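## Task

Take the orange cap off its marker while the second marker keeps its cap fully seated. Every marker and cap must finish resting on the desk, with nothing held in place only by the robot. Release everything and move the hands away at the end. The robot must not tip or fall over.

## Robot and tools

ROBOT. A two-wheeled cart carries two SO101-style arms (left_arm, right_arm), a pan/tilt head with head_camera, and a camera on each hand (left_wrist_camera, right_wrist_camera). The cart is 0.53 m wide and spans x = -0.35 to 0.07 m. The arm pan axes are vertical at x = -0.060, y = +0.155 (left) and -0.155 m (right). Each shoulder sits 0.03 m outward from its pan axis at 0.89 m height. Link lengths: upper arm 0.116, forearm 0.135, hand 0.162 m. A fixed-jaw tip reaches about 0.44 m from its pan axis at most, and cannot go below about 0.55 m above the floor.

FRAMES. Base frame: origin on the floor between the drive wheels, x ahead, y to the left, z up. The state reports left_hand and right_hand in this frame; each is the fixed-jaw tip, so a grasped item sits next to it on the moving-jaw side. Hand axes: z along the fingers, y pointing from moving jaw to fixed jaw. base_odometry is measured from wheel rotation relative to the base frame at scene start, so wheel slip shows up as travel; heading is positive leftward, -3.142 to 3.142.

execute_actions. Argument actions: a list holding one action or nothing (empty = just report state and images). An action may contain base, joints, or both; its motions begin together. base holds exactly one relative command: translate_m (metres, offset from the current spot, positive forward, -1.4 to 1.4; no sideways motion) or rotate_rad (radians, offset from current heading, positive counter-clockwise seen from above, -3.2 to 3.2). joints is an object mapping joint names to absolute target angles in radians. Ranges (with done-tolerance): head_pan_rad -3.2..3.2 (0 ahead, + left, ±0.02); head_tilt_rad -0.76..1.45 (0 level, + down, ±0.02); per arm (prefix left_arm_ or right_arm_): shoulder_pan_rad -1.919..1.919 ±0.02; shoulder_lift_rad -1.745..1.745 ±0.1; elbow_flex_rad -1.69..1.58 ±0.07; wrist_flex_rad -1.658..1.658 ±0.03; wrist_roll_rad -2.743..2.841 ±0.02; gripper_rad 0..1.919 ±0.03. A joint or base you omit may still be driving toward an earlier target. Any unknown key or out-of-range number rejects the whole call with no motion. cameras: list of head_camera, left_wrist_camera, right_wrist_camera or all; omitted/null = all, [] = none. The result gives state plus one image per requested camera, ordered as in its pictures line. If a result reports a stop, later motion, wait and finished_scene calls in the same reply are skipped.

Other tools: wait(seconds 0..10) lets time pass with no new command and returns state and images. zoom_image(camera, region [x0,y0,x1,y1] in pixels, top-left origin, at most 504x504) enlarges part of that camera's latest full image. read_manual(section "licences") only returns licence text. finished_scene(scene) closes the current scene by its number once the robot has held its final command, reports success and gives the next task; it is irreversible. Replying with no tool call ends everything.

JOINT CONVENTIONS. Pan: at 0 the left arm points left, the right arm right; positive rotates clockwise from above; straight ahead is +1.571 (left) and -1.571 (right). Bend: with lift, elbow and wrist_flex all 0, the upper arm is near vertical (tilted 0.24 rad outward) and forearm and fingers are horizontal; positive bends downward. The three values summed give how far the fingers aim below horizontal; 1.571 is pointing down, which requires the forearm no more than 0.08 rad above horizontal. Roll: -1.522 closes the jaws across the arm plane with the fixed jaw on the left looking outward; 1.619 puts it on the right; 0.049 closes them within the plane (fixed jaw below for level fingers, toward the pan axis for downward fingers). Tip gap by gripper angle: 0 -> 0.003 m, 0.3 -> 0.026, 0.6 -> 0.049, 1 -> 0.076, 1.919 -> 0.106. The hand body protrudes about 0.08 m above level fingers when the fixed jaw is on the left, below when on the right, so use the left setting over furniture.

STATUS. base_status and joint_status describe how the last accepted action ended. done: reached target (for the base, wheels turned the commanded amount). off_target: resting away from target, maybe still pushing; for a free empty arm this means load, obstruction or a tripped motor. time_out: target dropped, holds in place. "joint command not followed" (often with a cause line) means a self-collision check blocked that arm's targets; named joints then show not_followed, and the robot may retry them on later actions until valid targets are given. The gripper still moves. on_its_own lists uncommanded motion. To stop a blocked joint pushing, command its current reading.

CAUTIONS. Sag: loaded joints settle below target, more when reaching far or carrying; offset the next target upward by the observed sag. Hand positions may be off by a few cm. Overload: a joint held more than about 0.30 rad from target for about 2 s trips to 20 % torque, with no status message; the robot keeps running while you think, so count such a joint as tripped. Reset by waiting until it stops moving, then targeting 0.2 rad from the reading on the side away from the offending target (or 0.04 past the range end; for a jaw, the end). Payload: one hand about 0.4 kg far out, 0.7 kg within 0.28 m of the pan axis; both hands close in about 1 kg. Gripper: squeeze by targeting below the contact angle, strongest at 0.2 rad below; further adds nothing and may trip the jaw. A holding jaw reads off_target. Motor heat from long holding: warning above 55 °C, forced stop at 70 °C (OVER-TEMPERATURE FAULT, keys say limit_stop_at_motor_heat; resend targets). Never let the arms or hands hit or press on each other hard. Pushing or pulling, especially pulling on something ahead, can tip the robot. Stowed pose: shoulder_pan -1.75 (left) / 1.75 (right), shoulder_lift 0.05, elbow_flex 1.35, wrist_flex -1.55, wrist_roll -1.52. Stow in two steps (wrists first, then the other three joints) to avoid wedging on the cart; leaving stow, do not move the wrists first. Turning in place with arms stowed needs 0.44 m free radius; turning or reversing beside a desk can snag the cart's rear and topple it. Avoid drops, slips and slamming.

Each tool is called after ">>>" as name(argument=value, ...) on one line, values as JSON.

## Session

>>> execute_actions(actions=[])

Scene clock: 0.00 s.
base_odometry: x=+0.000 y=+0.000 heading=+0.000 (m, m, rad; odometry frame)
base_status: not commanded
joint_positions: head_pan_rad=+0.034 head_tilt_rad=+0.019 left_arm_shoulder_pan_rad=-1.744 left_arm_shoulder_lift_rad=+0.067 left_arm_elbow_flex_rad=+1.395 left_arm_wrist_flex_rad=-1.504 left_arm_wrist_roll_rad=-1.501 left_arm_gripper_rad=+1.920 right_arm_shoulder_pan_rad=+1.759 right_arm_shoulder_lift_rad=+0.073 right_arm_elbow_flex_rad=+1.356 right_arm_wrist_flex_rad=-1.639 right_arm_wrist_roll_rad=-1.493 right_arm_gripper_rad=+1.920
joint_status: not commanded
left_hand: x=-0.3011 y=+0.1051 z=+0.8772 quat_wxyz=(-0.055, -0.689, -0.067, +0.720) (m; base frame)
right_hand: x=-0.3049 y=-0.1161 z=+0.9044 quat_wxyz=(-0.085, +0.627, -0.050, -0.773) (m; base frame)
pictures: head_camera, left_wrist_camera, right_wrist_camera
Images, in order (width x height): head_camera 644x476, left_wrist_camera 644x476, right_wrist_camera 644x476.

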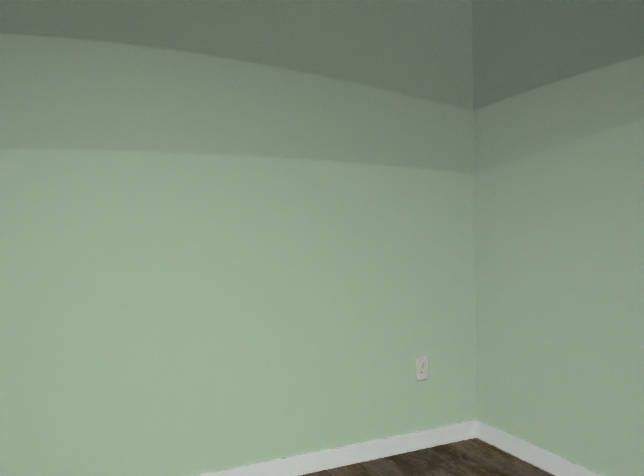

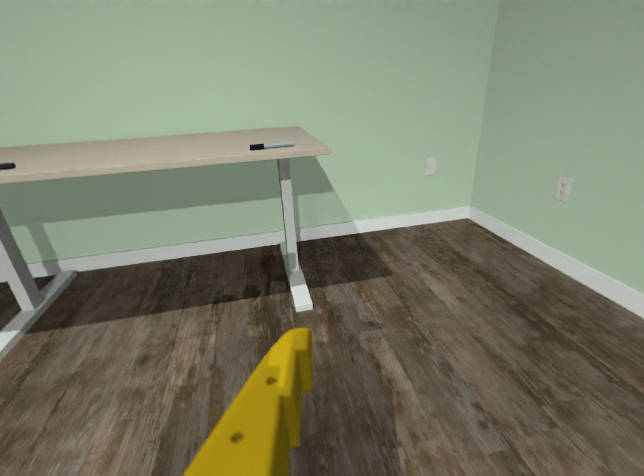

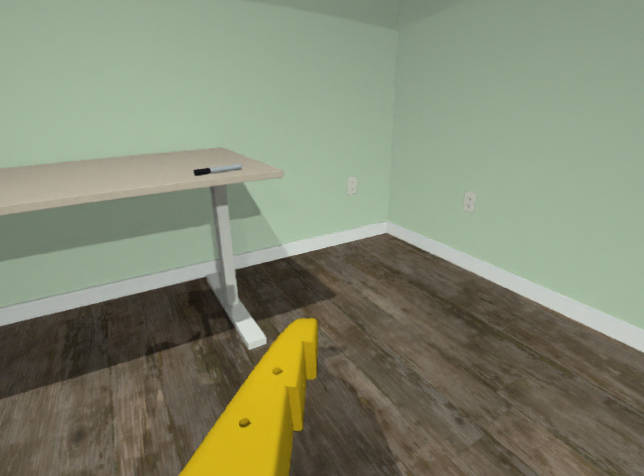

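>>> execute_actions(actions=[{"joints":{"head_pan_rad":2.8,"head_tilt_rad":0.4}}], cameras=["head_camera"])

Scene clock: 2.87 s.
base_odometry: x=+0.000 y=+0.000 heading=+0.000 (m, m, rad; odometry frame)
base_status: not commanded
joint_positions: head_pan_rad=+2.790 head_tilt_rad=+0.393 left_arm_shoulder_pan_rad=-1.744 left_arm_shoulder_lift_rad=+0.067 left_arm_elbow_flex_rad=+1.395 left_arm_wrist_flex_rad=-1.504 left_arm_wrist_roll_rad=-1.501 left_arm_gripper_rad=+1.920 right_arm_shoulder_pan_rad=+1.759 right_arm_shoulder_lift_rad=+0.073 right_arm_elbow_flex_rad=+1.356 right_arm_wrist_flex_rad=-1.639 right_arm_wrist_roll_rad=-1.493 right_arm_gripper_rad=+1.920
joint_status: all done
left_hand: x=-0.3011 y=+0.1051 z=+0.8772 quat_wxyz=(-0.055, -0.689, -0.067, +0.720) (m; base frame)
right_hand: x=-0.3049 y=-0.1161 z=+0.9044 quat_wxyz=(-0.085, +0.627, -0.050, -0.773) (m; base frame)
pictures: head_camera
Images, in order (width x height): head_camera 644x476.

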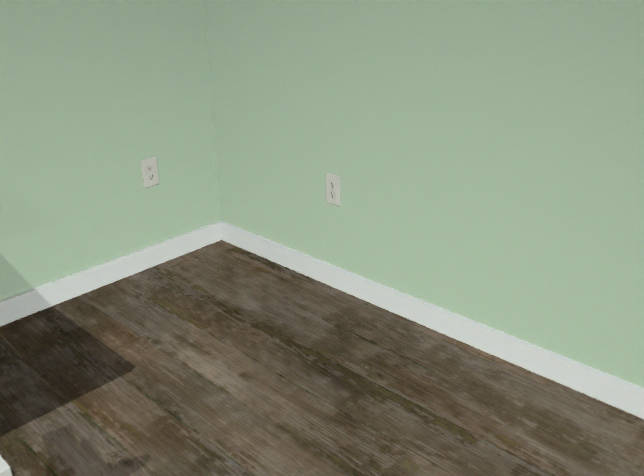

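>>> execute_actions(actions=[{"joints":{"head_pan_rad":-2.4,"head_tilt_rad":0.4}}], cameras=["head_camera"])

Scene clock: 7.43 s.
base_odometry: x=+0.000 y=+0.000 heading=+0.000 (m, m, rad; odometry frame)
base_status: not commanded
joint_positions: head_pan_rad=-2.390 head_tilt_rad=+0.393 left_arm_shoulder_pan_rad=-1.744 left_arm_shoulder_lift_rad=+0.067 left_arm_elbow_flex_rad=+1.395 left_arm_wrist_flex_rad=-1.504 left_arm_wrist_roll_rad=-1.501 left_arm_gripper_rad=+1.920 right_arm_shoulder_pan_rad=+1.759 right_arm_shoulder_lift_rad=+0.073 right_arm_elbow_flex_rad=+1.356 right_arm_wrist_flex_rad=-1.639 right_arm_wrist_roll_rad=-1.493 right_arm_gripper_rad=+1.920
joint_status: all done
left_hand: x=-0.3011 y=+0.1051 z=+0.8772 quat_wxyz=(-0.055, -0.689, -0.067, +0.720) (m; base frame)
right_hand: x=-0.3049 y=-0.1161 z=+0.9044 quat_wxyz=(-0.085, +0.627, -0.050, -0.773) (m; base frame)
pictures: head_camera
Images, in order (width x height): head_camera 644x476.

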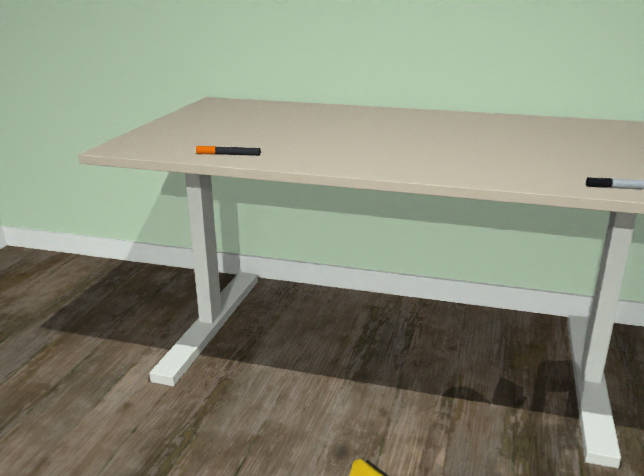

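>>> execute_actions(actions=[{"base":{"rotate_rad":-1.84},"joints":{"head_pan_rad":0,"head_tilt_rad":0.5}}], cameras=[])

>>> execute_actions(actions=[{"base":{"translate_m":1.32}}], cameras=[])

>>> execute_actions(actions=[{"base":{"rotate_rad":-0.89}}], cameras=["head_camera"])

Scene clock: 12.07 s.
base_odometry: x=-0.001 y=+0.000 heading=-1.839 (m, m, rad; odometry frame)
base_status: done
joint_positions: head_pan_rad=-0.010 head_tilt_rad=+0.494 left_arm_shoulder_pan_rad=-1.744 left_arm_shoulder_lift_rad=+0.067 left_arm_elbow_flex_rad=+1.395 left_arm_wrist_flex_rad=-1.504 left_arm_wrist_roll_rad=-1.501 left_arm_gripper_rad=+1.920 right_arm_shoulder_pan_rad=+1.759 right_arm_shoulder_lift_rad=+0.073 right_arm_elbow_flex_rad=+1.356 right_arm_wrist_flex_rad=-1.639 right_arm_wrist_roll_rad=-1.493 right_arm_gripper_rad=+1.920
joint_status: all done
left_hand: x=-0.3011 y=+0.1051 z=+0.8772 quat_wxyz=(-0.055, -0.689, -0.067, +0.720) (m; base frame)
right_hand: x=-0.3049 y=-0.1161 z=+0.9044 quat_wxyz=(-0.085, +0.627, -0.050, -0.773) (m; base frame)
pictures: none
No camera images: the call's "cameras" was empty. Leave "cameras" out to get every camera's image.

Scene clock: 19.50 s.
base_odometry: x=-0.352 y=-1.273 heading=-1.838 (m, m, rad; odometry frame)
base_status: done
joint_positions: head_pan_rad=-0.010 head_tilt_rad=+0.494 left_arm_shoulder_pan_rad=-1.744 left_arm_shoulder_lift_rad=+0.067 left_arm_elbow_flex_rad=+1.395 left_arm_wrist_flex_rad=-1.504 left_arm_wrist_roll_rad=-1.501 left_arm_gripper_rad=+1.920 right_arm_shoulder_pan_rad=+1.759 right_arm_shoulder_lift_rad=+0.073 right_arm_elbow_flex_rad=+1.356 right_arm_wrist_flex_rad=-1.639 right_arm_wrist_roll_rad=-1.493 right_arm_gripper_rad=+1.920
joint_status: not commanded
left_hand: x=-0.3011 y=+0.1051 z=+0.8772 quat_wxyz=(-0.055, -0.689, -0.067, +0.720) (m; base frame)
right_hand: x=-0.3049 y=-0.1161 z=+0.9044 quat_wxyz=(-0.085, +0.627, -0.050, -0.773) (m; base frame)
pictures: none
No camera images: the call's "cameras" was empty. Leave "cameras" out to get every camera's image.

Scene clock: 21.30 s.
base_odometry: x=-0.352 y=-1.272 heading=-2.728 (m, m, rad; odometry frame)
base_status: done
joint_positions: head_pan_rad=-0.010 head_tilt_rad=+0.494 left_arm_shoulder_pan_rad=-1.744 left_arm_shoulder_lift_rad=+0.067 left_arm_elbow_flex_rad=+1.395 left_arm_wrist_flex_rad=-1.504 left_arm_wrist_roll_rad=-1.501 left_arm_gripper_rad=+1.920 right_arm_shoulder_pan_rad=+1.759 right_arm_shoulder_lift_rad=+0.073 right_arm_elbow_flex_rad=+1.356 right_arm_wrist_flex_rad=-1.639 right_arm_wrist_roll_rad=-1.493 right_arm_gripper_rad=+1.920
joint_status: not commanded
left_hand: x=-0.3011 y=+0.1051 z=+0.8772 quat_wxyz=(-0.055, -0.689, -0.067, +0.720) (m; base frame)
right_hand: x=-0.3049 y=-0.1161 z=+0.9044 quat_wxyz=(-0.085, +0.627, -0.050, -0.773) (m; base frame)
pictures: head_camera
Images, in order (width x height): head_camera 644x476.

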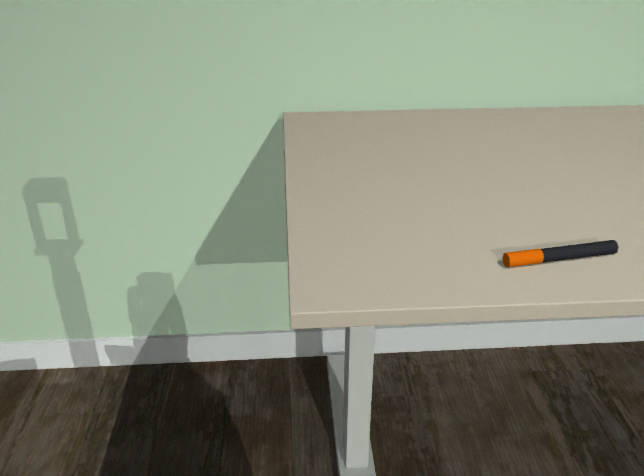

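>>> execute_actions(actions=[{"base":{"rotate_rad":-1.3}}], cameras=[])

>>> execute_actions(actions=[{"base":{"translate_m":0.35}}], cameras=[])

>>> execute_actions(actions=[{"base":{"rotate_rad":1.33},"joints":{"head_tilt_rad":0.7}}], cameras=["head_camera"])

Scene clock: 24.60 s.
base_odometry: x=-0.352 y=-1.272 heading=+2.256 (m, m, rad; odometry frame)
base_status: done
joint_positions: head_pan_rad=-0.010 head_tilt_rad=+0.494 left_arm_shoulder_pan_rad=-1.744 left_arm_shoulder_lift_rad=+0.067 left_arm_elbow_flex_rad=+1.395 left_arm_wrist_flex_rad=-1.504 left_arm_wrist_roll_rad=-1.501 left_arm_gripper_rad=+1.920 right_arm_shoulder_pan_rad=+1.759 right_arm_shoulder_lift_rad=+0.073 right_arm_elbow_flex_rad=+1.356 right_arm_wrist_flex_rad=-1.639 right_arm_wrist_roll_rad=-1.493 right_arm_gripper_rad=+1.920
joint_status: not commanded
left_hand: x=-0.3011 y=+0.1051 z=+0.8772 quat_wxyz=(-0.055, -0.689, -0.067, +0.720) (m; base frame)
right_hand: x=-0.3049 y=-0.1161 z=+0.9044 quat_wxyz=(-0.085, +0.627, -0.050, -0.773) (m; base frame)
pictures: none
No camera images: the call's "cameras" was empty. Leave "cameras" out to get every camera's image.

Scene clock: 27.27 s.
base_odometry: x=-0.572 y=-1.000 heading=+2.254 (m, m, rad; odometry frame)
base_status: done
joint_positions: head_pan_rad=-0.010 head_tilt_rad=+0.494 left_arm_shoulder_pan_rad=-1.744 left_arm_shoulder_lift_rad=+0.067 left_arm_elbow_flex_rad=+1.395 left_arm_wrist_flex_rad=-1.504 left_arm_wrist_roll_rad=-1.501 left_arm_gripper_rad=+1.920 right_arm_shoulder_pan_rad=+1.759 right_arm_shoulder_lift_rad=+0.073 right_arm_elbow_flex_rad=+1.356 right_arm_wrist_flex_rad=-1.639 right_arm_wrist_roll_rad=-1.493 right_arm_gripper_rad=+1.920
joint_status: not commanded
left_hand: x=-0.3011 y=+0.1051 z=+0.8772 quat_wxyz=(-0.055, -0.689, -0.067, +0.720) (m; base frame)
right_hand: x=-0.3049 y=-0.1161 z=+0.9044 quat_wxyz=(-0.085, +0.627, -0.050, -0.773) (m; base frame)
pictures: none
No camera images: the call's "cameras" was empty. Leave "cameras" out to get every camera's image.

Scene clock: 29.67 s.
base_odometry: x=-0.572 y=-1.000 heading=-2.700 (m, m, rad; odometry frame)
base_status: done
joint_positions: head_pan_rad=-0.010 head_tilt_rad=+0.694 left_arm_shoulder_pan_rad=-1.744 left_arm_shoulder_lift_rad=+0.067 left_arm_elbow_flex_rad=+1.395 left_arm_wrist_flex_rad=-1.504 left_arm_wrist_roll_rad=-1.501 left_arm_gripper_rad=+1.920 right_arm_shoulder_pan_rad=+1.759 right_arm_shoulder_lift_rad=+0.073 right_arm_elbow_flex_rad=+1.356 right_arm_wrist_flex_rad=-1.639 right_arm_wrist_roll_rad=-1.493 right_arm_gripper_rad=+1.920
joint_status: all done
left_hand: x=-0.3011 y=+0.1051 z=+0.8772 quat_wxyz=(-0.055, -0.689, -0.067, +0.720) (m; base frame)
right_hand: x=-0.3049 y=-0.1161 z=+0.9044 quat_wxyz=(-0.085, +0.627, -0.050, -0.773) (m; base frame)
pictures: head_camera
Images, in order (width x height): head_camera 644x476.

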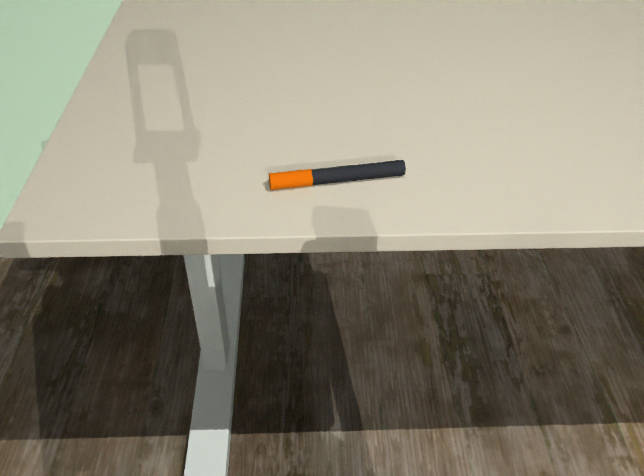

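>>> execute_actions(actions=[{"joints":{"left_arm_shoulder_pan_rad":1.5,"left_arm_shoulder_lift_rad":0.4,"left_arm_elbow_flex_rad":-0.4,"right_arm_shoulder_pan_rad":-1.5,"right_arm_shoulder_lift_rad":0.4,"right_arm_elbow_flex_rad":-0.4}}], cameras=[])

>>> execute_actions(actions=[{"joints":{"left_arm_wrist_flex_rad":1.25,"left_arm_wrist_roll_rad":0.05,"right_arm_wrist_flex_rad":1.25,"right_arm_wrist_roll_rad":0.05,"left_arm_gripper_rad":0.7,"right_arm_gripper_rad":0.7}}])

Scene clock: 34.53 s.
base_odometry: x=-0.572 y=-1.000 heading=-2.700 (m, m, rad; odometry frame)
base_status: not commanded
joint_positions: head_pan_rad=-0.010 head_tilt_rad=+0.694 left_arm_shoulder_pan_rad=+1.493 left_arm_shoulder_lift_rad=+0.411 left_arm_elbow_flex_rad=-0.370 left_arm_wrist_flex_rad=-1.504 left_arm_wrist_roll_rad=-1.501 left_arm_gripper_rad=+1.920 right_arm_shoulder_pan_rad=-1.490 right_arm_shoulder_lift_rad=+0.414 right_arm_elbow_flex_rad=-0.365 right_arm_wrist_flex_rad=-1.639 right_arm_wrist_roll_rad=-1.493 right_arm_gripper_rad=+1.920
joint_status: all done
left_hand: x=+0.1922 y=+0.1824 z=+1.1454 quat_wxyz=(+0.998, -0.003, +0.054, +0.028) (m; base frame)
right_hand: x=+0.1735 y=-0.1663 z=+1.1449 quat_wxyz=(+0.998, +0.000, -0.010, -0.055) (m; base frame)
pictures: none
No camera images: the call's "cameras" was empty. Leave "cameras" out to get every camera's image.

Scene clock: 37.17 s.
base_odometry: x=-0.572 y=-1.000 heading=-2.700 (m, m, rad; odometry frame)
base_status: not commanded
joint_positions: head_pan_rad=-0.010 head_tilt_rad=+0.694 left_arm_shoulder_pan_rad=+1.493 left_arm_shoulder_lift_rad=+0.415 left_arm_elbow_flex_rad=-0.370 left_arm_wrist_flex_rad=+1.247 left_arm_wrist_roll_rad=+0.042 left_arm_gripper_rad=+0.710 right_arm_shoulder_pan_rad=-1.490 right_arm_shoulder_lift_rad=+0.419 right_arm_elbow_flex_rad=-0.365 right_arm_wrist_flex_rad=+1.246 right_arm_wrist_roll_rad=+0.040 right_arm_gripper_rad=+0.709
joint_status: all done
left_hand: x=+0.2123 y=+0.1759 z=+0.8284 quat_wxyz=(+0.103, -0.725, +0.675, -0.094) (m; base frame)
right_hand: x=+0.2112 y=-0.1774 z=+0.8267 quat_wxyz=(+0.092, -0.668, +0.731, -0.099) (m; base frame)
pictures: head_camera, left_wrist_camera, right_wrist_camera
Images, in order (width x height): head_camera 644x476, left_wrist_camera 644x476, right_wrist_camera 644x476.

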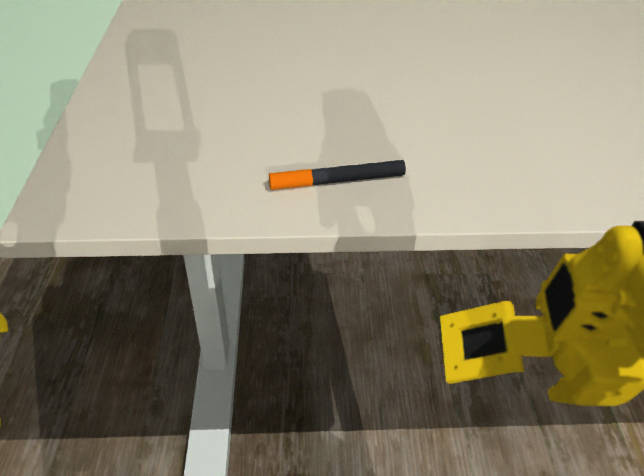

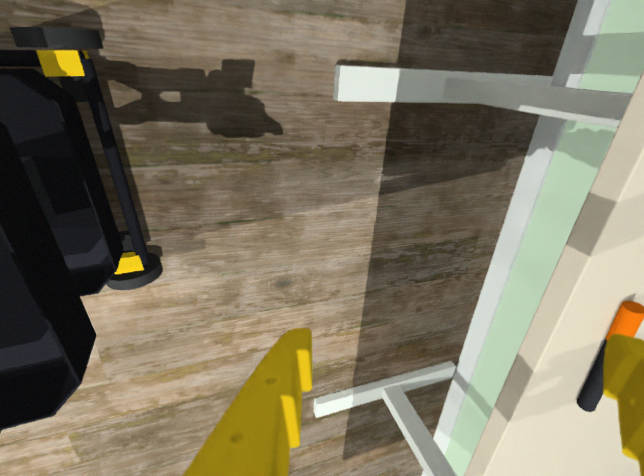

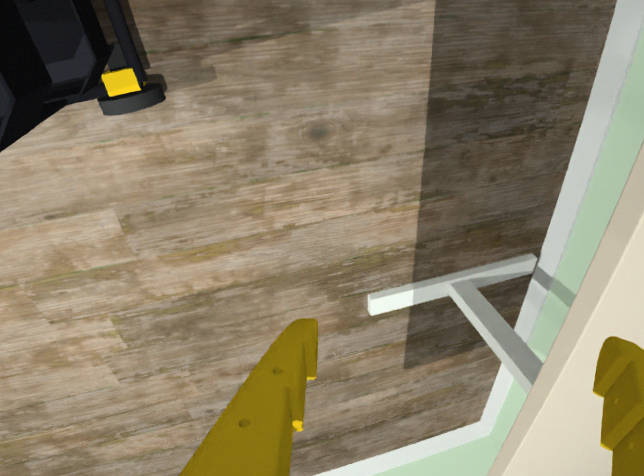

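>>> execute_actions(actions=[{"base":{"translate_m":0.42},"joints":{"right_arm_wrist_roll_rad":2.82,"left_arm_wrist_roll_rad":0.4,"left_arm_shoulder_pan_rad":1.85,"right_arm_shoulder_pan_rad":-1.75,"head_tilt_rad":1.1}}])

Scene clock: 41.03 s.
base_odometry: x=-0.951 y=-1.181 heading=-2.699 (m, m, rad; odometry frame)
base_status: done
joint_positions: head_pan_rad=-0.010 head_tilt_rad=+1.095 left_arm_shoulder_pan_rad=+1.843 left_arm_shoulder_lift_rad=+0.415 left_arm_elbow_flex_rad=-0.370 left_arm_wrist_flex_rad=+1.247 left_arm_wrist_roll_rad=+0.393 left_arm_gripper_rad=+0.710 right_arm_shoulder_pan_rad=-1.740 right_arm_shoulder_lift_rad=+0.419 right_arm_elbow_flex_rad=-0.365 right_arm_wrist_flex_rad=+1.246 right_arm_wrist_roll_rad=+2.810 right_arm_gripper_rad=+0.709
joint_status: all done
left_hand: x=+0.2027 y=+0.0786 z=+0.8285 quat_wxyz=(+0.064, -0.725, +0.674, -0.124) (m; base frame)
right_hand: x=+0.2233 y=-0.1097 z=+0.8308 quat_wxyz=(-0.066, -0.771, -0.623, -0.118) (m; base frame)
pictures: head_camera, left_wrist_camera, right_wrist_camera
Images, in order (width x height): head_camera 644x476, left_wrist_camera 644x476, right_wrist_camera 644x476.

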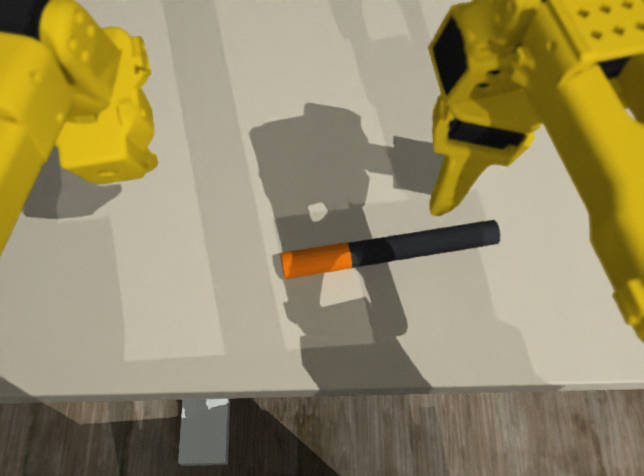

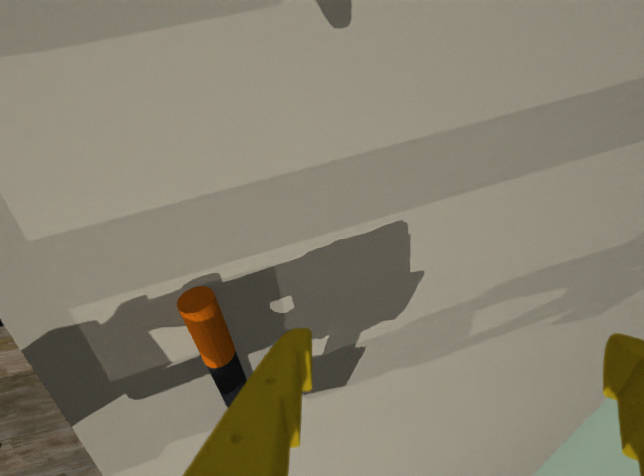

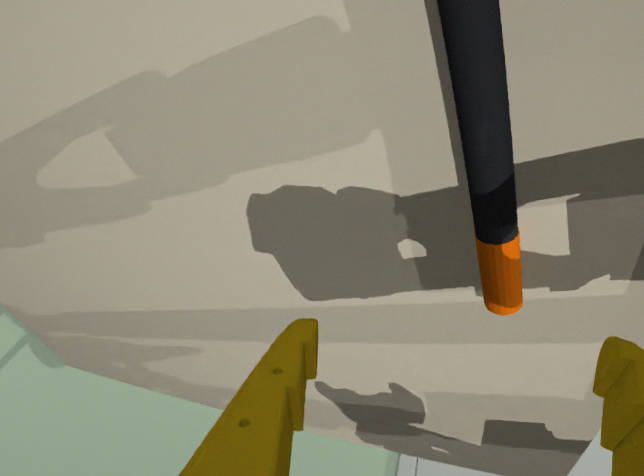

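>>> execute_actions(actions=[{"base":{"translate_m":-0.3}}], cameras=[])

>>> execute_actions(actions=[{"base":{"rotate_rad":-0.5}}], cameras=[])

>>> execute_actions(actions=[{"base":{"translate_m":0.2}}], cameras=[])

>>> execute_actions(actions=[{"base":{"rotate_rad":0.6}}], cameras=[])

>>> execute_actions(actions=[{"base":{"translate_m":0.11},"joints":{"right_arm_shoulder_pan_rad":-1.88}}])

Scene clock: 44.63 s.
base_odometry: x=-0.680 y=-1.052 heading=-2.698 (m, m, rad; odometry frame)
base_status: done
joint_positions: head_pan_rad=-0.010 head_tilt_rad=+1.095 left_arm_shoulder_pan_rad=+1.843 left_arm_shoulder_lift_rad=+0.415 left_arm_elbow_flex_rad=-0.370 left_arm_wrist_flex_rad=+1.247 left_arm_wrist_roll_rad=+0.393 left_arm_gripper_rad=+0.710 right_arm_shoulder_pan_rad=-1.740 right_arm_shoulder_lift_rad=+0.419 right_arm_elbow_flex_rad=-0.365 right_arm_wrist_flex_rad=+1.246 right_arm_wrist_roll_rad=+2.810 right_arm_gripper_rad=+0.709
joint_status: not commanded
left_hand: x=+0.2027 y=+0.0786 z=+0.8285 quat_wxyz=(+0.064, -0.725, +0.674, -0.124) (m; base frame)
right_hand: x=+0.2233 y=-0.1097 z=+0.8308 quat_wxyz=(-0.066, -0.771, -0.623, -0.118) (m; base frame)
pictures: none
No camera images: the call's "cameras" was empty. Leave "cameras" out to get every camera's image.

Scene clock: 46.00 s.
base_odometry: x=-0.680 y=-1.052 heading=+3.086 (m, m, rad; odometry frame)
base_status: done
joint_positions: head_pan_rad=-0.010 head_tilt_rad=+1.095 left_arm_shoulder_pan_rad=+1.843 left_arm_shoulder_lift_rad=+0.415 left_arm_elbow_flex_rad=-0.370 left_arm_wrist_flex_rad=+1.247 left_arm_wrist_roll_rad=+0.393 left_arm_gripper_rad=+0.710 right_arm_shoulder_pan_rad=-1.740 right_arm_shoulder_lift_rad=+0.419 right_arm_elbow_flex_rad=-0.365 right_arm_wrist_flex_rad=+1.246 right_arm_wrist_roll_rad=+2.810 right_arm_gripper_rad=+0.709
joint_status: not commanded
left_hand: x=+0.2027 y=+0.0786 z=+0.8285 quat_wxyz=(+0.064, -0.725, +0.674, -0.124) (m; base frame)
right_hand: x=+0.2233 y=-0.1097 z=+0.8308 quat_wxyz=(-0.066, -0.771, -0.623, -0.118) (m; base frame)
pictures: none
No camera images: the call's "cameras" was empty. Leave "cameras" out to get every camera's image.

Scene clock: 47.83 s.
base_odometry: x=-0.880 y=-1.040 heading=+3.084 (m, m, rad; odometry frame)
base_status: done
joint_positions: head_pan_rad=-0.010 head_tilt_rad=+1.095 left_arm_shoulder_pan_rad=+1.843 left_arm_shoulder_lift_rad=+0.415 left_arm_elbow_flex_rad=-0.370 left_arm_wrist_flex_rad=+1.247 left_arm_wrist_roll_rad=+0.393 left_arm_gripper_rad=+0.710 right_arm_shoulder_pan_rad=-1.740 right_arm_shoulder_lift_rad=+0.419 right_arm_elbow_flex_rad=-0.365 right_arm_wrist_flex_rad=+1.246 right_arm_wrist_roll_rad=+2.810 right_arm_gripper_rad=+0.709
joint_status: not commanded
left_hand: x=+0.2027 y=+0.0786 z=+0.8285 quat_wxyz=(+0.064, -0.725, +0.674, -0.124) (m; base frame)
right_hand: x=+0.2233 y=-0.1097 z=+0.8308 quat_wxyz=(-0.066, -0.771, -0.623, -0.118) (m; base frame)
pictures: none
No camera images: the call's "cameras" was empty. Leave "cameras" out to get every camera's image.

Scene clock: 49.33 s.
base_odometry: x=-0.879 y=-1.040 heading=-2.600 (m, m, rad; odometry frame)
base_status: done
joint_positions: head_pan_rad=-0.010 head_tilt_rad=+1.095 left_arm_shoulder_pan_rad=+1.844 left_arm_shoulder_lift_rad=+0.415 left_arm_elbow_flex_rad=-0.370 left_arm_wrist_flex_rad=+1.247 left_arm_wrist_roll_rad=+0.393 left_arm_gripper_rad=+0.710 right_arm_shoulder_pan_rad=-1.740 right_arm_shoulder_lift_rad=+0.419 right_arm_elbow_flex_rad=-0.365 right_arm_wrist_flex_rad=+1.246 right_arm_wrist_roll_rad=+2.810 right_arm_gripper_rad=+0.709
joint_status: not commanded
left_hand: x=+0.2026 y=+0.0782 z=+0.8285 quat_wxyz=(+0.064, -0.725, +0.675, -0.124) (m; base frame)
right_hand: x=+0.2233 y=-0.1097 z=+0.8308 quat_wxyz=(-0.066, -0.771, -0.623, -0.118) (m; base frame)
pictures: none
No camera images: the call's "cameras" was empty. Leave "cameras" out to get every camera's image.

Scene clock: 50.80 s.
base_odometry: x=-0.973 y=-1.097 heading=-2.598 (m, m, rad; odometry frame)
base_status: done
joint_positions: head_pan_rad=-0.010 head_tilt_rad=+1.095 left_arm_shoulder_pan_rad=+1.844 left_arm_shoulder_lift_rad=+0.415 left_arm_elbow_flex_rad=-0.370 left_arm_wrist_flex_rad=+1.247 left_arm_wrist_roll_rad=+0.393 left_arm_gripper_rad=+0.710 right_arm_shoulder_pan_rad=-1.870 right_arm_shoulder_lift_rad=+0.419 right_arm_elbow_flex_rad=-0.365 right_arm_wrist_flex_rad=+1.246 right_arm_wrist_roll_rad=+2.810 right_arm_gripper_rad=+0.709
joint_status: all done
left_hand: x=+0.2026 y=+0.0782 z=+0.8285 quat_wxyz=(+0.064, -0.725, +0.675, -0.124) (m; base frame)
right_hand: x=+0.2150 y=-0.0732 z=+0.8308 quat_wxyz=(-0.058, -0.728, -0.672, -0.122) (m; base frame)
pictures: head_camera, left_wrist_camera, right_wrist_camera
Images, in order (width x height): head_camera 644x476, left_wrist_camera 644x476, right_wrist_camera 644x476.

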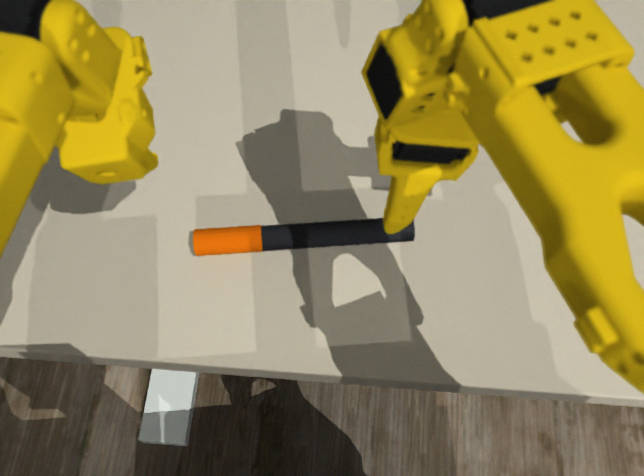

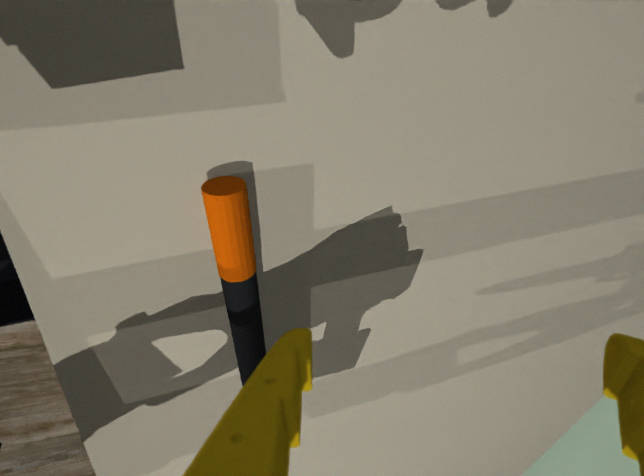

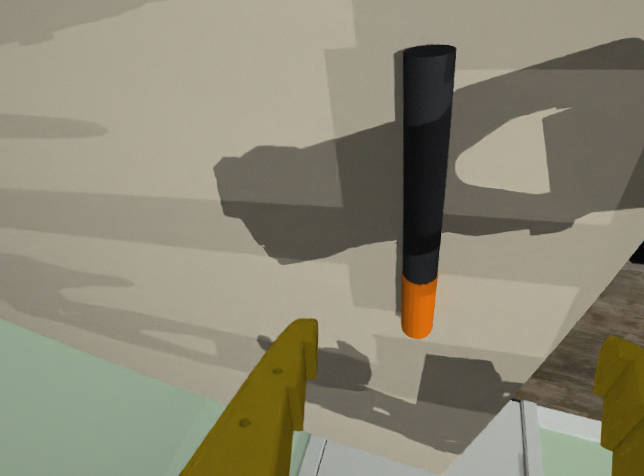

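>>> execute_actions(actions=[{"joints":{"right_arm_shoulder_pan_rad":-1.915,"right_arm_wrist_roll_rad":2.84,"right_arm_shoulder_lift_rad":0.52,"right_arm_elbow_flex_rad":-0.38,"right_arm_wrist_flex_rad":1.26}}])

Scene clock: 52.83 s.
base_odometry: x=-0.973 y=-1.097 heading=-2.598 (m, m, rad; odometry frame)
base_status: not commanded
joint_positions: head_pan_rad=-0.010 head_tilt_rad=+1.095 left_arm_shoulder_pan_rad=+1.844 left_arm_shoulder_lift_rad=+0.415 left_arm_elbow_flex_rad=-0.370 left_arm_wrist_flex_rad=+1.247 left_arm_wrist_roll_rad=+0.393 left_arm_gripper_rad=+0.710 right_arm_shoulder_pan_rad=-1.899 right_arm_shoulder_lift_rad=+0.537 right_arm_elbow_flex_rad=-0.365 right_arm_wrist_flex_rad=+1.254 right_arm_wrist_roll_rad=+2.830 right_arm_gripper_rad=+0.709
joint_status: all done
joint sent to its limit — the command would take right_arm_shoulder_pan_rad past its lower limit, so that joint was sent only as far as its limit.
left_hand: x=+0.2026 y=+0.0782 z=+0.8285 quat_wxyz=(+0.064, -0.725, +0.675, -0.124) (m; base frame)
right_hand: x=+0.2026 y=-0.0684 z=+0.8008 quat_wxyz=(-0.031, -0.716, -0.694, -0.066) (m; base frame)
pictures: head_camera, left_wrist_camera, right_wrist_camera
Images, in order (width x height): head_camera 644x476, left_wrist_camera 644x476, right_wrist_camera 644x476.

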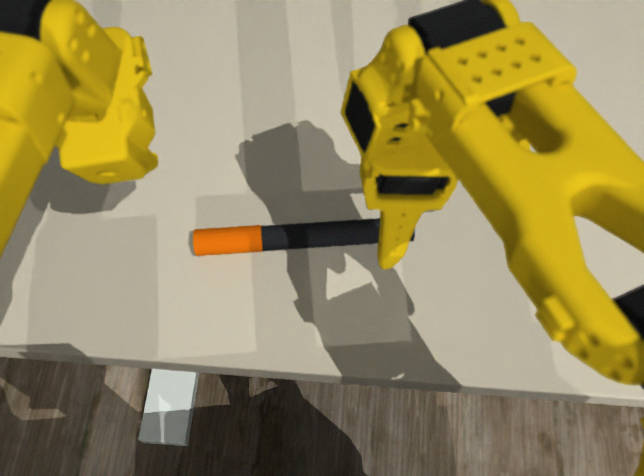

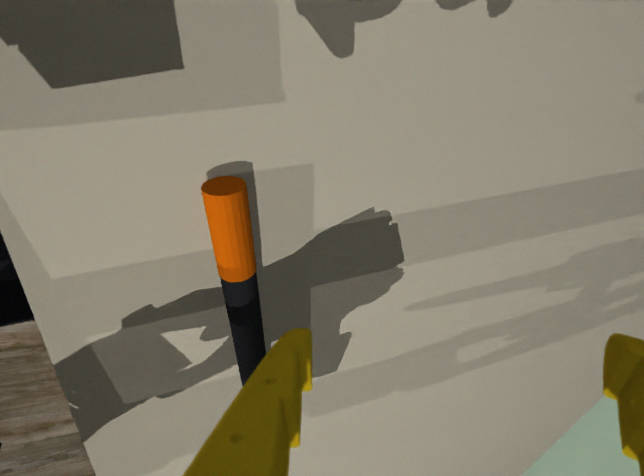

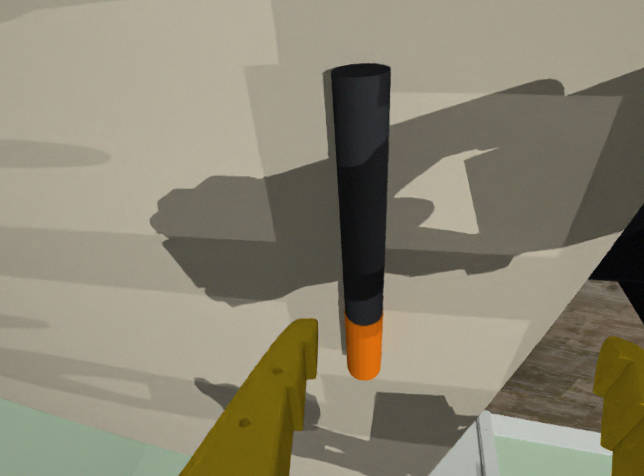

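>>> execute_actions(actions=[{"joints":{"right_arm_shoulder_lift_rad":0.64,"right_arm_elbow_flex_rad":-0.47,"right_arm_wrist_flex_rad":1.22}}], cameras=["head_camera","right_wrist_camera"])

Scene clock: 54.10 s.
base_odometry: x=-0.973 y=-1.097 heading=-2.598 (m, m, rad; odometry frame)
base_status: not commanded
joint_positions: head_pan_rad=-0.010 head_tilt_rad=+1.095 left_arm_shoulder_pan_rad=+1.844 left_arm_shoulder_lift_rad=+0.415 left_arm_elbow_flex_rad=-0.370 left_arm_wrist_flex_rad=+1.247 left_arm_wrist_roll_rad=+0.393 left_arm_gripper_rad=+0.710 right_arm_shoulder_pan_rad=-1.899 right_arm_shoulder_lift_rad=+0.656 right_arm_elbow_flex_rad=-0.436 right_arm_wrist_flex_rad=+1.228 right_arm_wrist_roll_rad=+2.830 right_arm_gripper_rad=+0.709
joint_status: all done
left_hand: x=+0.2026 y=+0.0782 z=+0.8285 quat_wxyz=(+0.064, -0.725, +0.675, -0.124) (m; base frame)
right_hand: x=+0.2069 y=-0.0670 z=+0.7832 quat_wxyz=(-0.026, -0.717, -0.694, -0.055) (m; base frame)
pictures: head_camera, right_wrist_camera
Images, in order (width x height): head_camera 644x476, right_wrist_camera 644x476.

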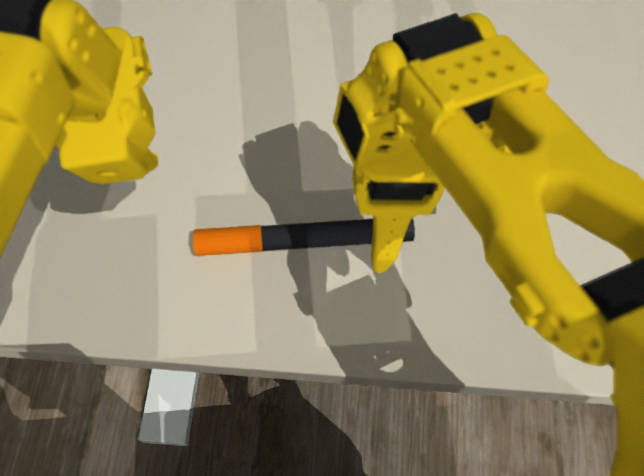

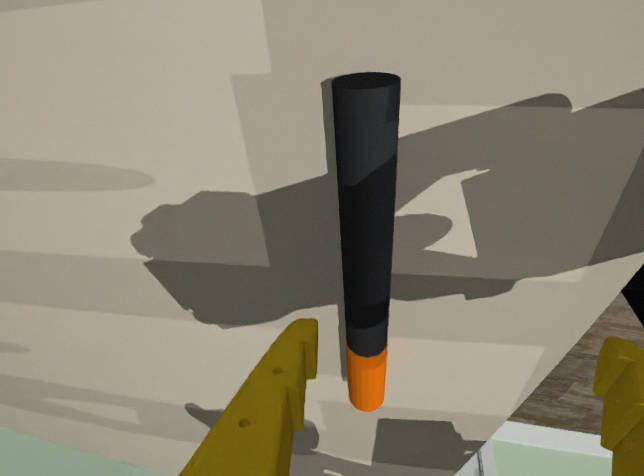

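>>> execute_actions(actions=[{"joints":{"right_arm_shoulder_lift_rad":0.77,"right_arm_elbow_flex_rad":-0.52,"right_arm_wrist_flex_rad":1.17}}], cameras=["head_camera","right_wrist_camera"])

Scene clock: 55.23 s.
base_odometry: x=-0.973 y=-1.097 heading=-2.598 (m, m, rad; odometry frame)
base_status: not commanded
joint_positions: head_pan_rad=-0.010 head_tilt_rad=+1.095 left_arm_shoulder_pan_rad=+1.844 left_arm_shoulder_lift_rad=+0.415 left_arm_elbow_flex_rad=-0.370 left_arm_wrist_flex_rad=+1.247 left_arm_wrist_roll_rad=+0.393 left_arm_gripper_rad=+0.710 right_arm_shoulder_pan_rad=-1.899 right_arm_shoulder_lift_rad=+0.788 right_arm_elbow_flex_rad=-0.485 right_arm_wrist_flex_rad=+1.177 right_arm_wrist_roll_rad=+2.830 right_arm_gripper_rad=+0.709
joint_status: all done
left_hand: x=+0.2026 y=+0.0782 z=+0.8285 quat_wxyz=(+0.064, -0.725, +0.675, -0.124) (m; base frame)
right_hand: x=+0.2080 y=-0.0666 z=+0.7590 quat_wxyz=(-0.019, -0.718, -0.695, -0.041) (m; base frame)
pictures: head_camera, right_wrist_camera
Images, in order (width x height): head_camera 644x476, right_wrist_camera 644x476.

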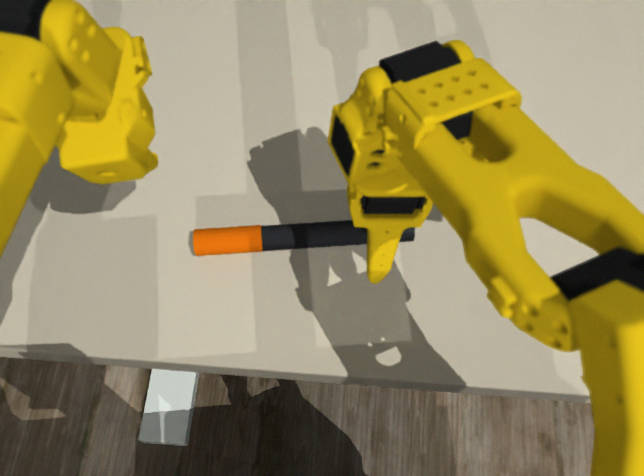

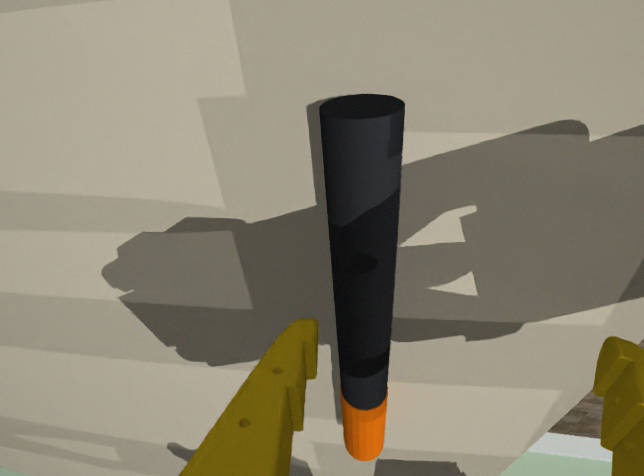

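Still above the desk; go lower.

>>> execute_actions(actions=[{"joints":{"right_arm_shoulder_lift_rad":0.89,"right_arm_elbow_flex_rad":-0.56,"right_arm_wrist_flex_rad":1.11}}], cameras=["head_camera","right_wrist_camera"])

Scene clock: 56.20 s.
base_odometry: x=-0.973 y=-1.097 heading=-2.598 (m, m, rad; odometry frame)
base_status: not commanded
joint_positions: head_pan_rad=-0.010 head_tilt_rad=+1.095 left_arm_shoulder_pan_rad=+1.844 left_arm_shoulder_lift_rad=+0.415 left_arm_elbow_flex_rad=-0.370 left_arm_wrist_flex_rad=+1.247 left_arm_wrist_roll_rad=+0.393 left_arm_gripper_rad=+0.710 right_arm_shoulder_pan_rad=-1.899 right_arm_shoulder_lift_rad=+0.908 right_arm_elbow_flex_rad=-0.526 right_arm_wrist_flex_rad=+1.117 right_arm_wrist_roll_rad=+2.830 right_arm_gripper_rad=+0.709
joint_status: all done
left_hand: x=+0.2026 y=+0.0782 z=+0.8285 quat_wxyz=(+0.064, -0.725, +0.675, -0.124) (m; base frame)
right_hand: x=+0.2083 y=-0.0665 z=+0.7362 quat_wxyz=(-0.015, -0.718, -0.695, -0.032) (m; base frame)
pictures: head_camera, right_wrist_camera
Images, in order (width x height): head_camera 644x476, right_wrist_camera 644x476.

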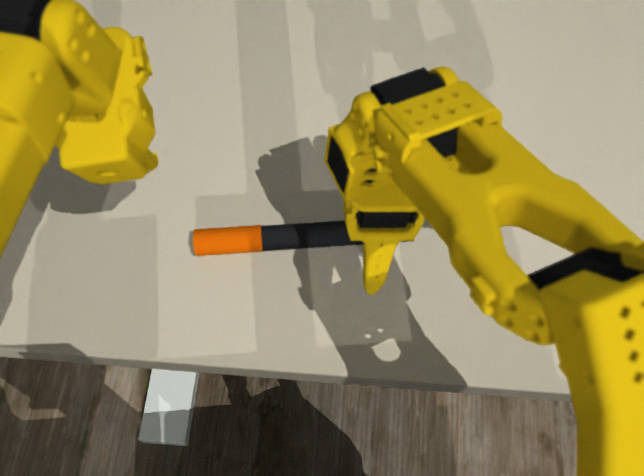

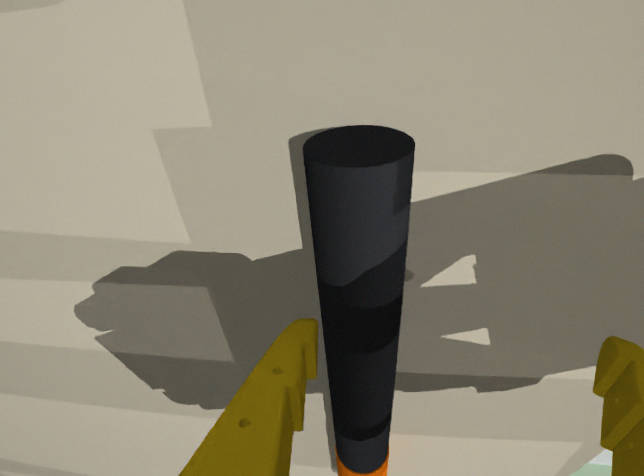

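>>> execute_actions(actions=[{"joints":{"right_arm_shoulder_lift_rad":0.97,"right_arm_elbow_flex_rad":-0.585,"right_arm_wrist_flex_rad":1.07}}], cameras=["head_camera","right_wrist_camera"])

Scene clock: 57.23 s.
base_odometry: x=-0.973 y=-1.097 heading=-2.598 (m, m, rad; odometry frame)
base_status: not commanded
joint_positions: head_pan_rad=-0.010 head_tilt_rad=+1.095 left_arm_shoulder_pan_rad=+1.844 left_arm_shoulder_lift_rad=+0.415 left_arm_elbow_flex_rad=-0.370 left_arm_wrist_flex_rad=+1.247 left_arm_wrist_roll_rad=+0.393 left_arm_gripper_rad=+0.710 right_arm_shoulder_pan_rad=-1.899 right_arm_shoulder_lift_rad=+0.989 right_arm_elbow_flex_rad=-0.552 right_arm_wrist_flex_rad=+1.077 right_arm_wrist_roll_rad=+2.830 right_arm_gripper_rad=+0.709
joint_status: all done
left_hand: x=+0.2026 y=+0.0782 z=+0.8285 quat_wxyz=(+0.064, -0.725, +0.675, -0.124) (m; base frame)
right_hand: x=+0.2067 y=-0.0670 z=+0.7202 quat_wxyz=(-0.012, -0.718, -0.695, -0.026) (m; base frame)
pictures: head_camera, right_wrist_camera
Images, in order (width x height): head_camera 644x476, right_wrist_camera 644x476.

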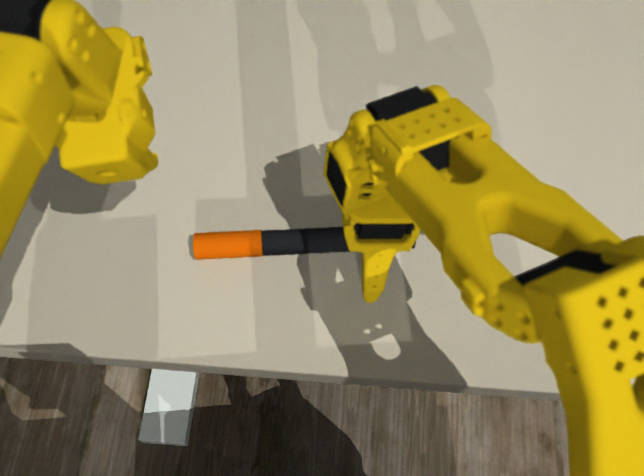

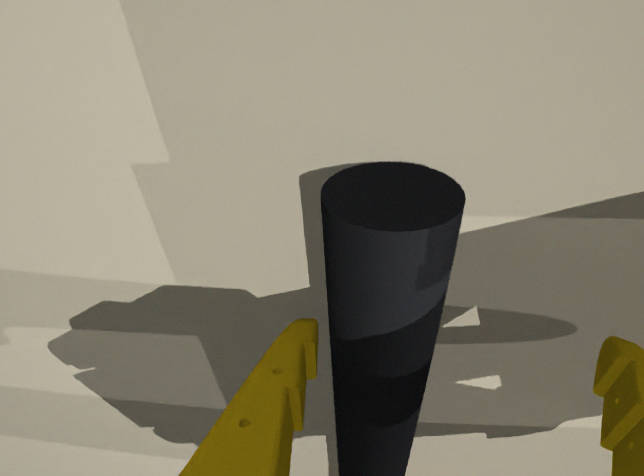

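>>> execute_actions(actions=[{"joints":{"right_arm_gripper_rad":0.05}}], cameras=["head_camera","right_wrist_camera"])

Scene clock: 58.47 s.
base_odometry: x=-0.973 y=-1.097 heading=-2.598 (m, m, rad; odometry frame)
base_status: not commanded
joint_positions: head_pan_rad=-0.010 head_tilt_rad=+1.095 left_arm_shoulder_pan_rad=+1.844 left_arm_shoulder_lift_rad=+0.415 left_arm_elbow_flex_rad=-0.370 left_arm_wrist_flex_rad=+1.247 left_arm_wrist_roll_rad=+0.393 left_arm_gripper_rad=+0.710 right_arm_shoulder_pan_rad=-1.901 right_arm_shoulder_lift_rad=+0.991 right_arm_elbow_flex_rad=-0.561 right_arm_wrist_flex_rad=+1.076 right_arm_wrist_roll_rad=+2.830 right_arm_gripper_rad=+0.207
joint_status: right_arm_gripper_rad off_target (ended at +0.207, target +0.050)
left_hand: x=+0.2026 y=+0.0782 z=+0.8285 quat_wxyz=(+0.064, -0.725, +0.675, -0.124) (m; base frame)
right_hand: x=+0.2084 y=-0.0660 z=+0.7212 quat_wxyz=(-0.014, -0.717, -0.696, -0.030) (m; base frame)
pictures: head_camera, right_wrist_camera
Images, in order (width x height): head_camera 644x476, right_wrist_camera 644x476.

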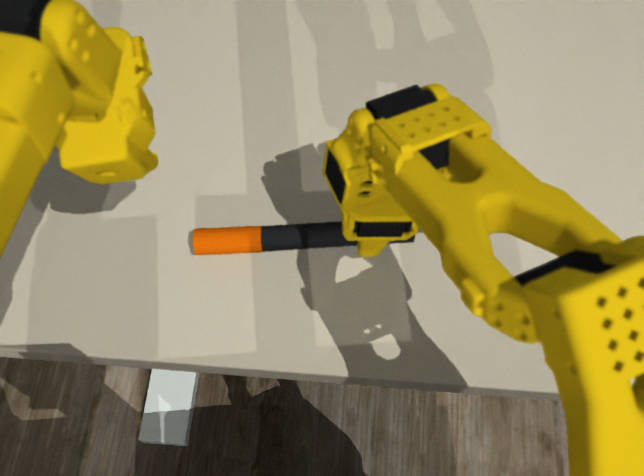

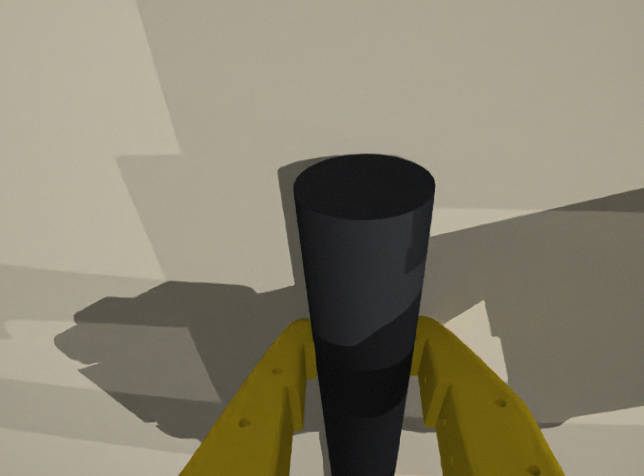

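>>> execute_actions(actions=[{"joints":{"right_arm_gripper_rad":0.01,"left_arm_shoulder_pan_rad":1.90,"left_arm_shoulder_lift_rad":0.55,"left_arm_elbow_flex_rad":-0.14,"left_arm_wrist_flex_rad":1.07,"left_arm_wrist_roll_rad":0.38}}], cameras=["head_camera","left_wrist_camera"])

Scene clock: 60.00 s.
base_odometry: x=-0.973 y=-1.097 heading=-2.598 (m, m, rad; odometry frame)
base_status: not commanded
joint_positions: head_pan_rad=-0.010 head_tilt_rad=+1.095 left_arm_shoulder_pan_rad=+1.892 left_arm_shoulder_lift_rad=+0.566 left_arm_elbow_flex_rad=-0.136 left_arm_wrist_flex_rad=+1.078 left_arm_wrist_roll_rad=+0.387 left_arm_gripper_rad=+0.710 right_arm_shoulder_pan_rad=-1.901 right_arm_shoulder_lift_rad=+0.991 right_arm_elbow_flex_rad=-0.561 right_arm_wrist_flex_rad=+1.076 right_arm_wrist_roll_rad=+2.830 right_arm_gripper_rad=+0.206
joint_status: right_arm_gripper_rad off_target (ended at +0.206, target +0.010); the others done
left_hand: x=+0.1686 y=+0.0758 z=+0.7619 quat_wxyz=(+0.014, -0.713, +0.701, -0.028) (m; base frame)
right_hand: x=+0.2084 y=-0.0660 z=+0.7212 quat_wxyz=(-0.014, -0.717, -0.696, -0.030) (m; base frame)
pictures: head_camera, left_wrist_camera
Images, in order (width x height): head_camera 644x476, left_wrist_camera 644x476.

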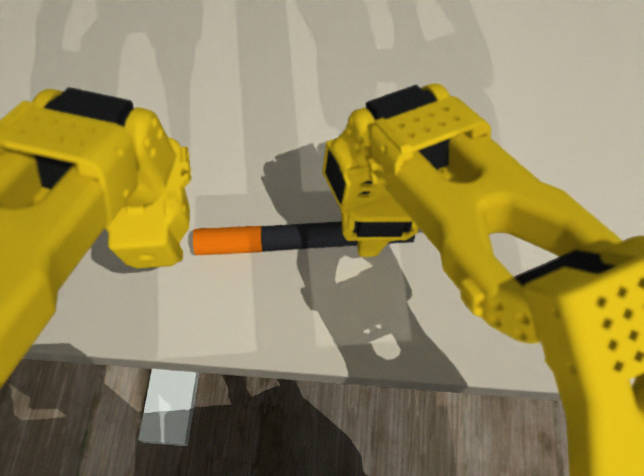

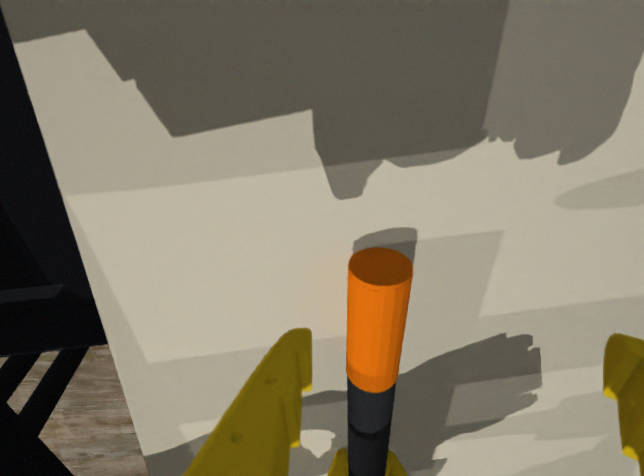

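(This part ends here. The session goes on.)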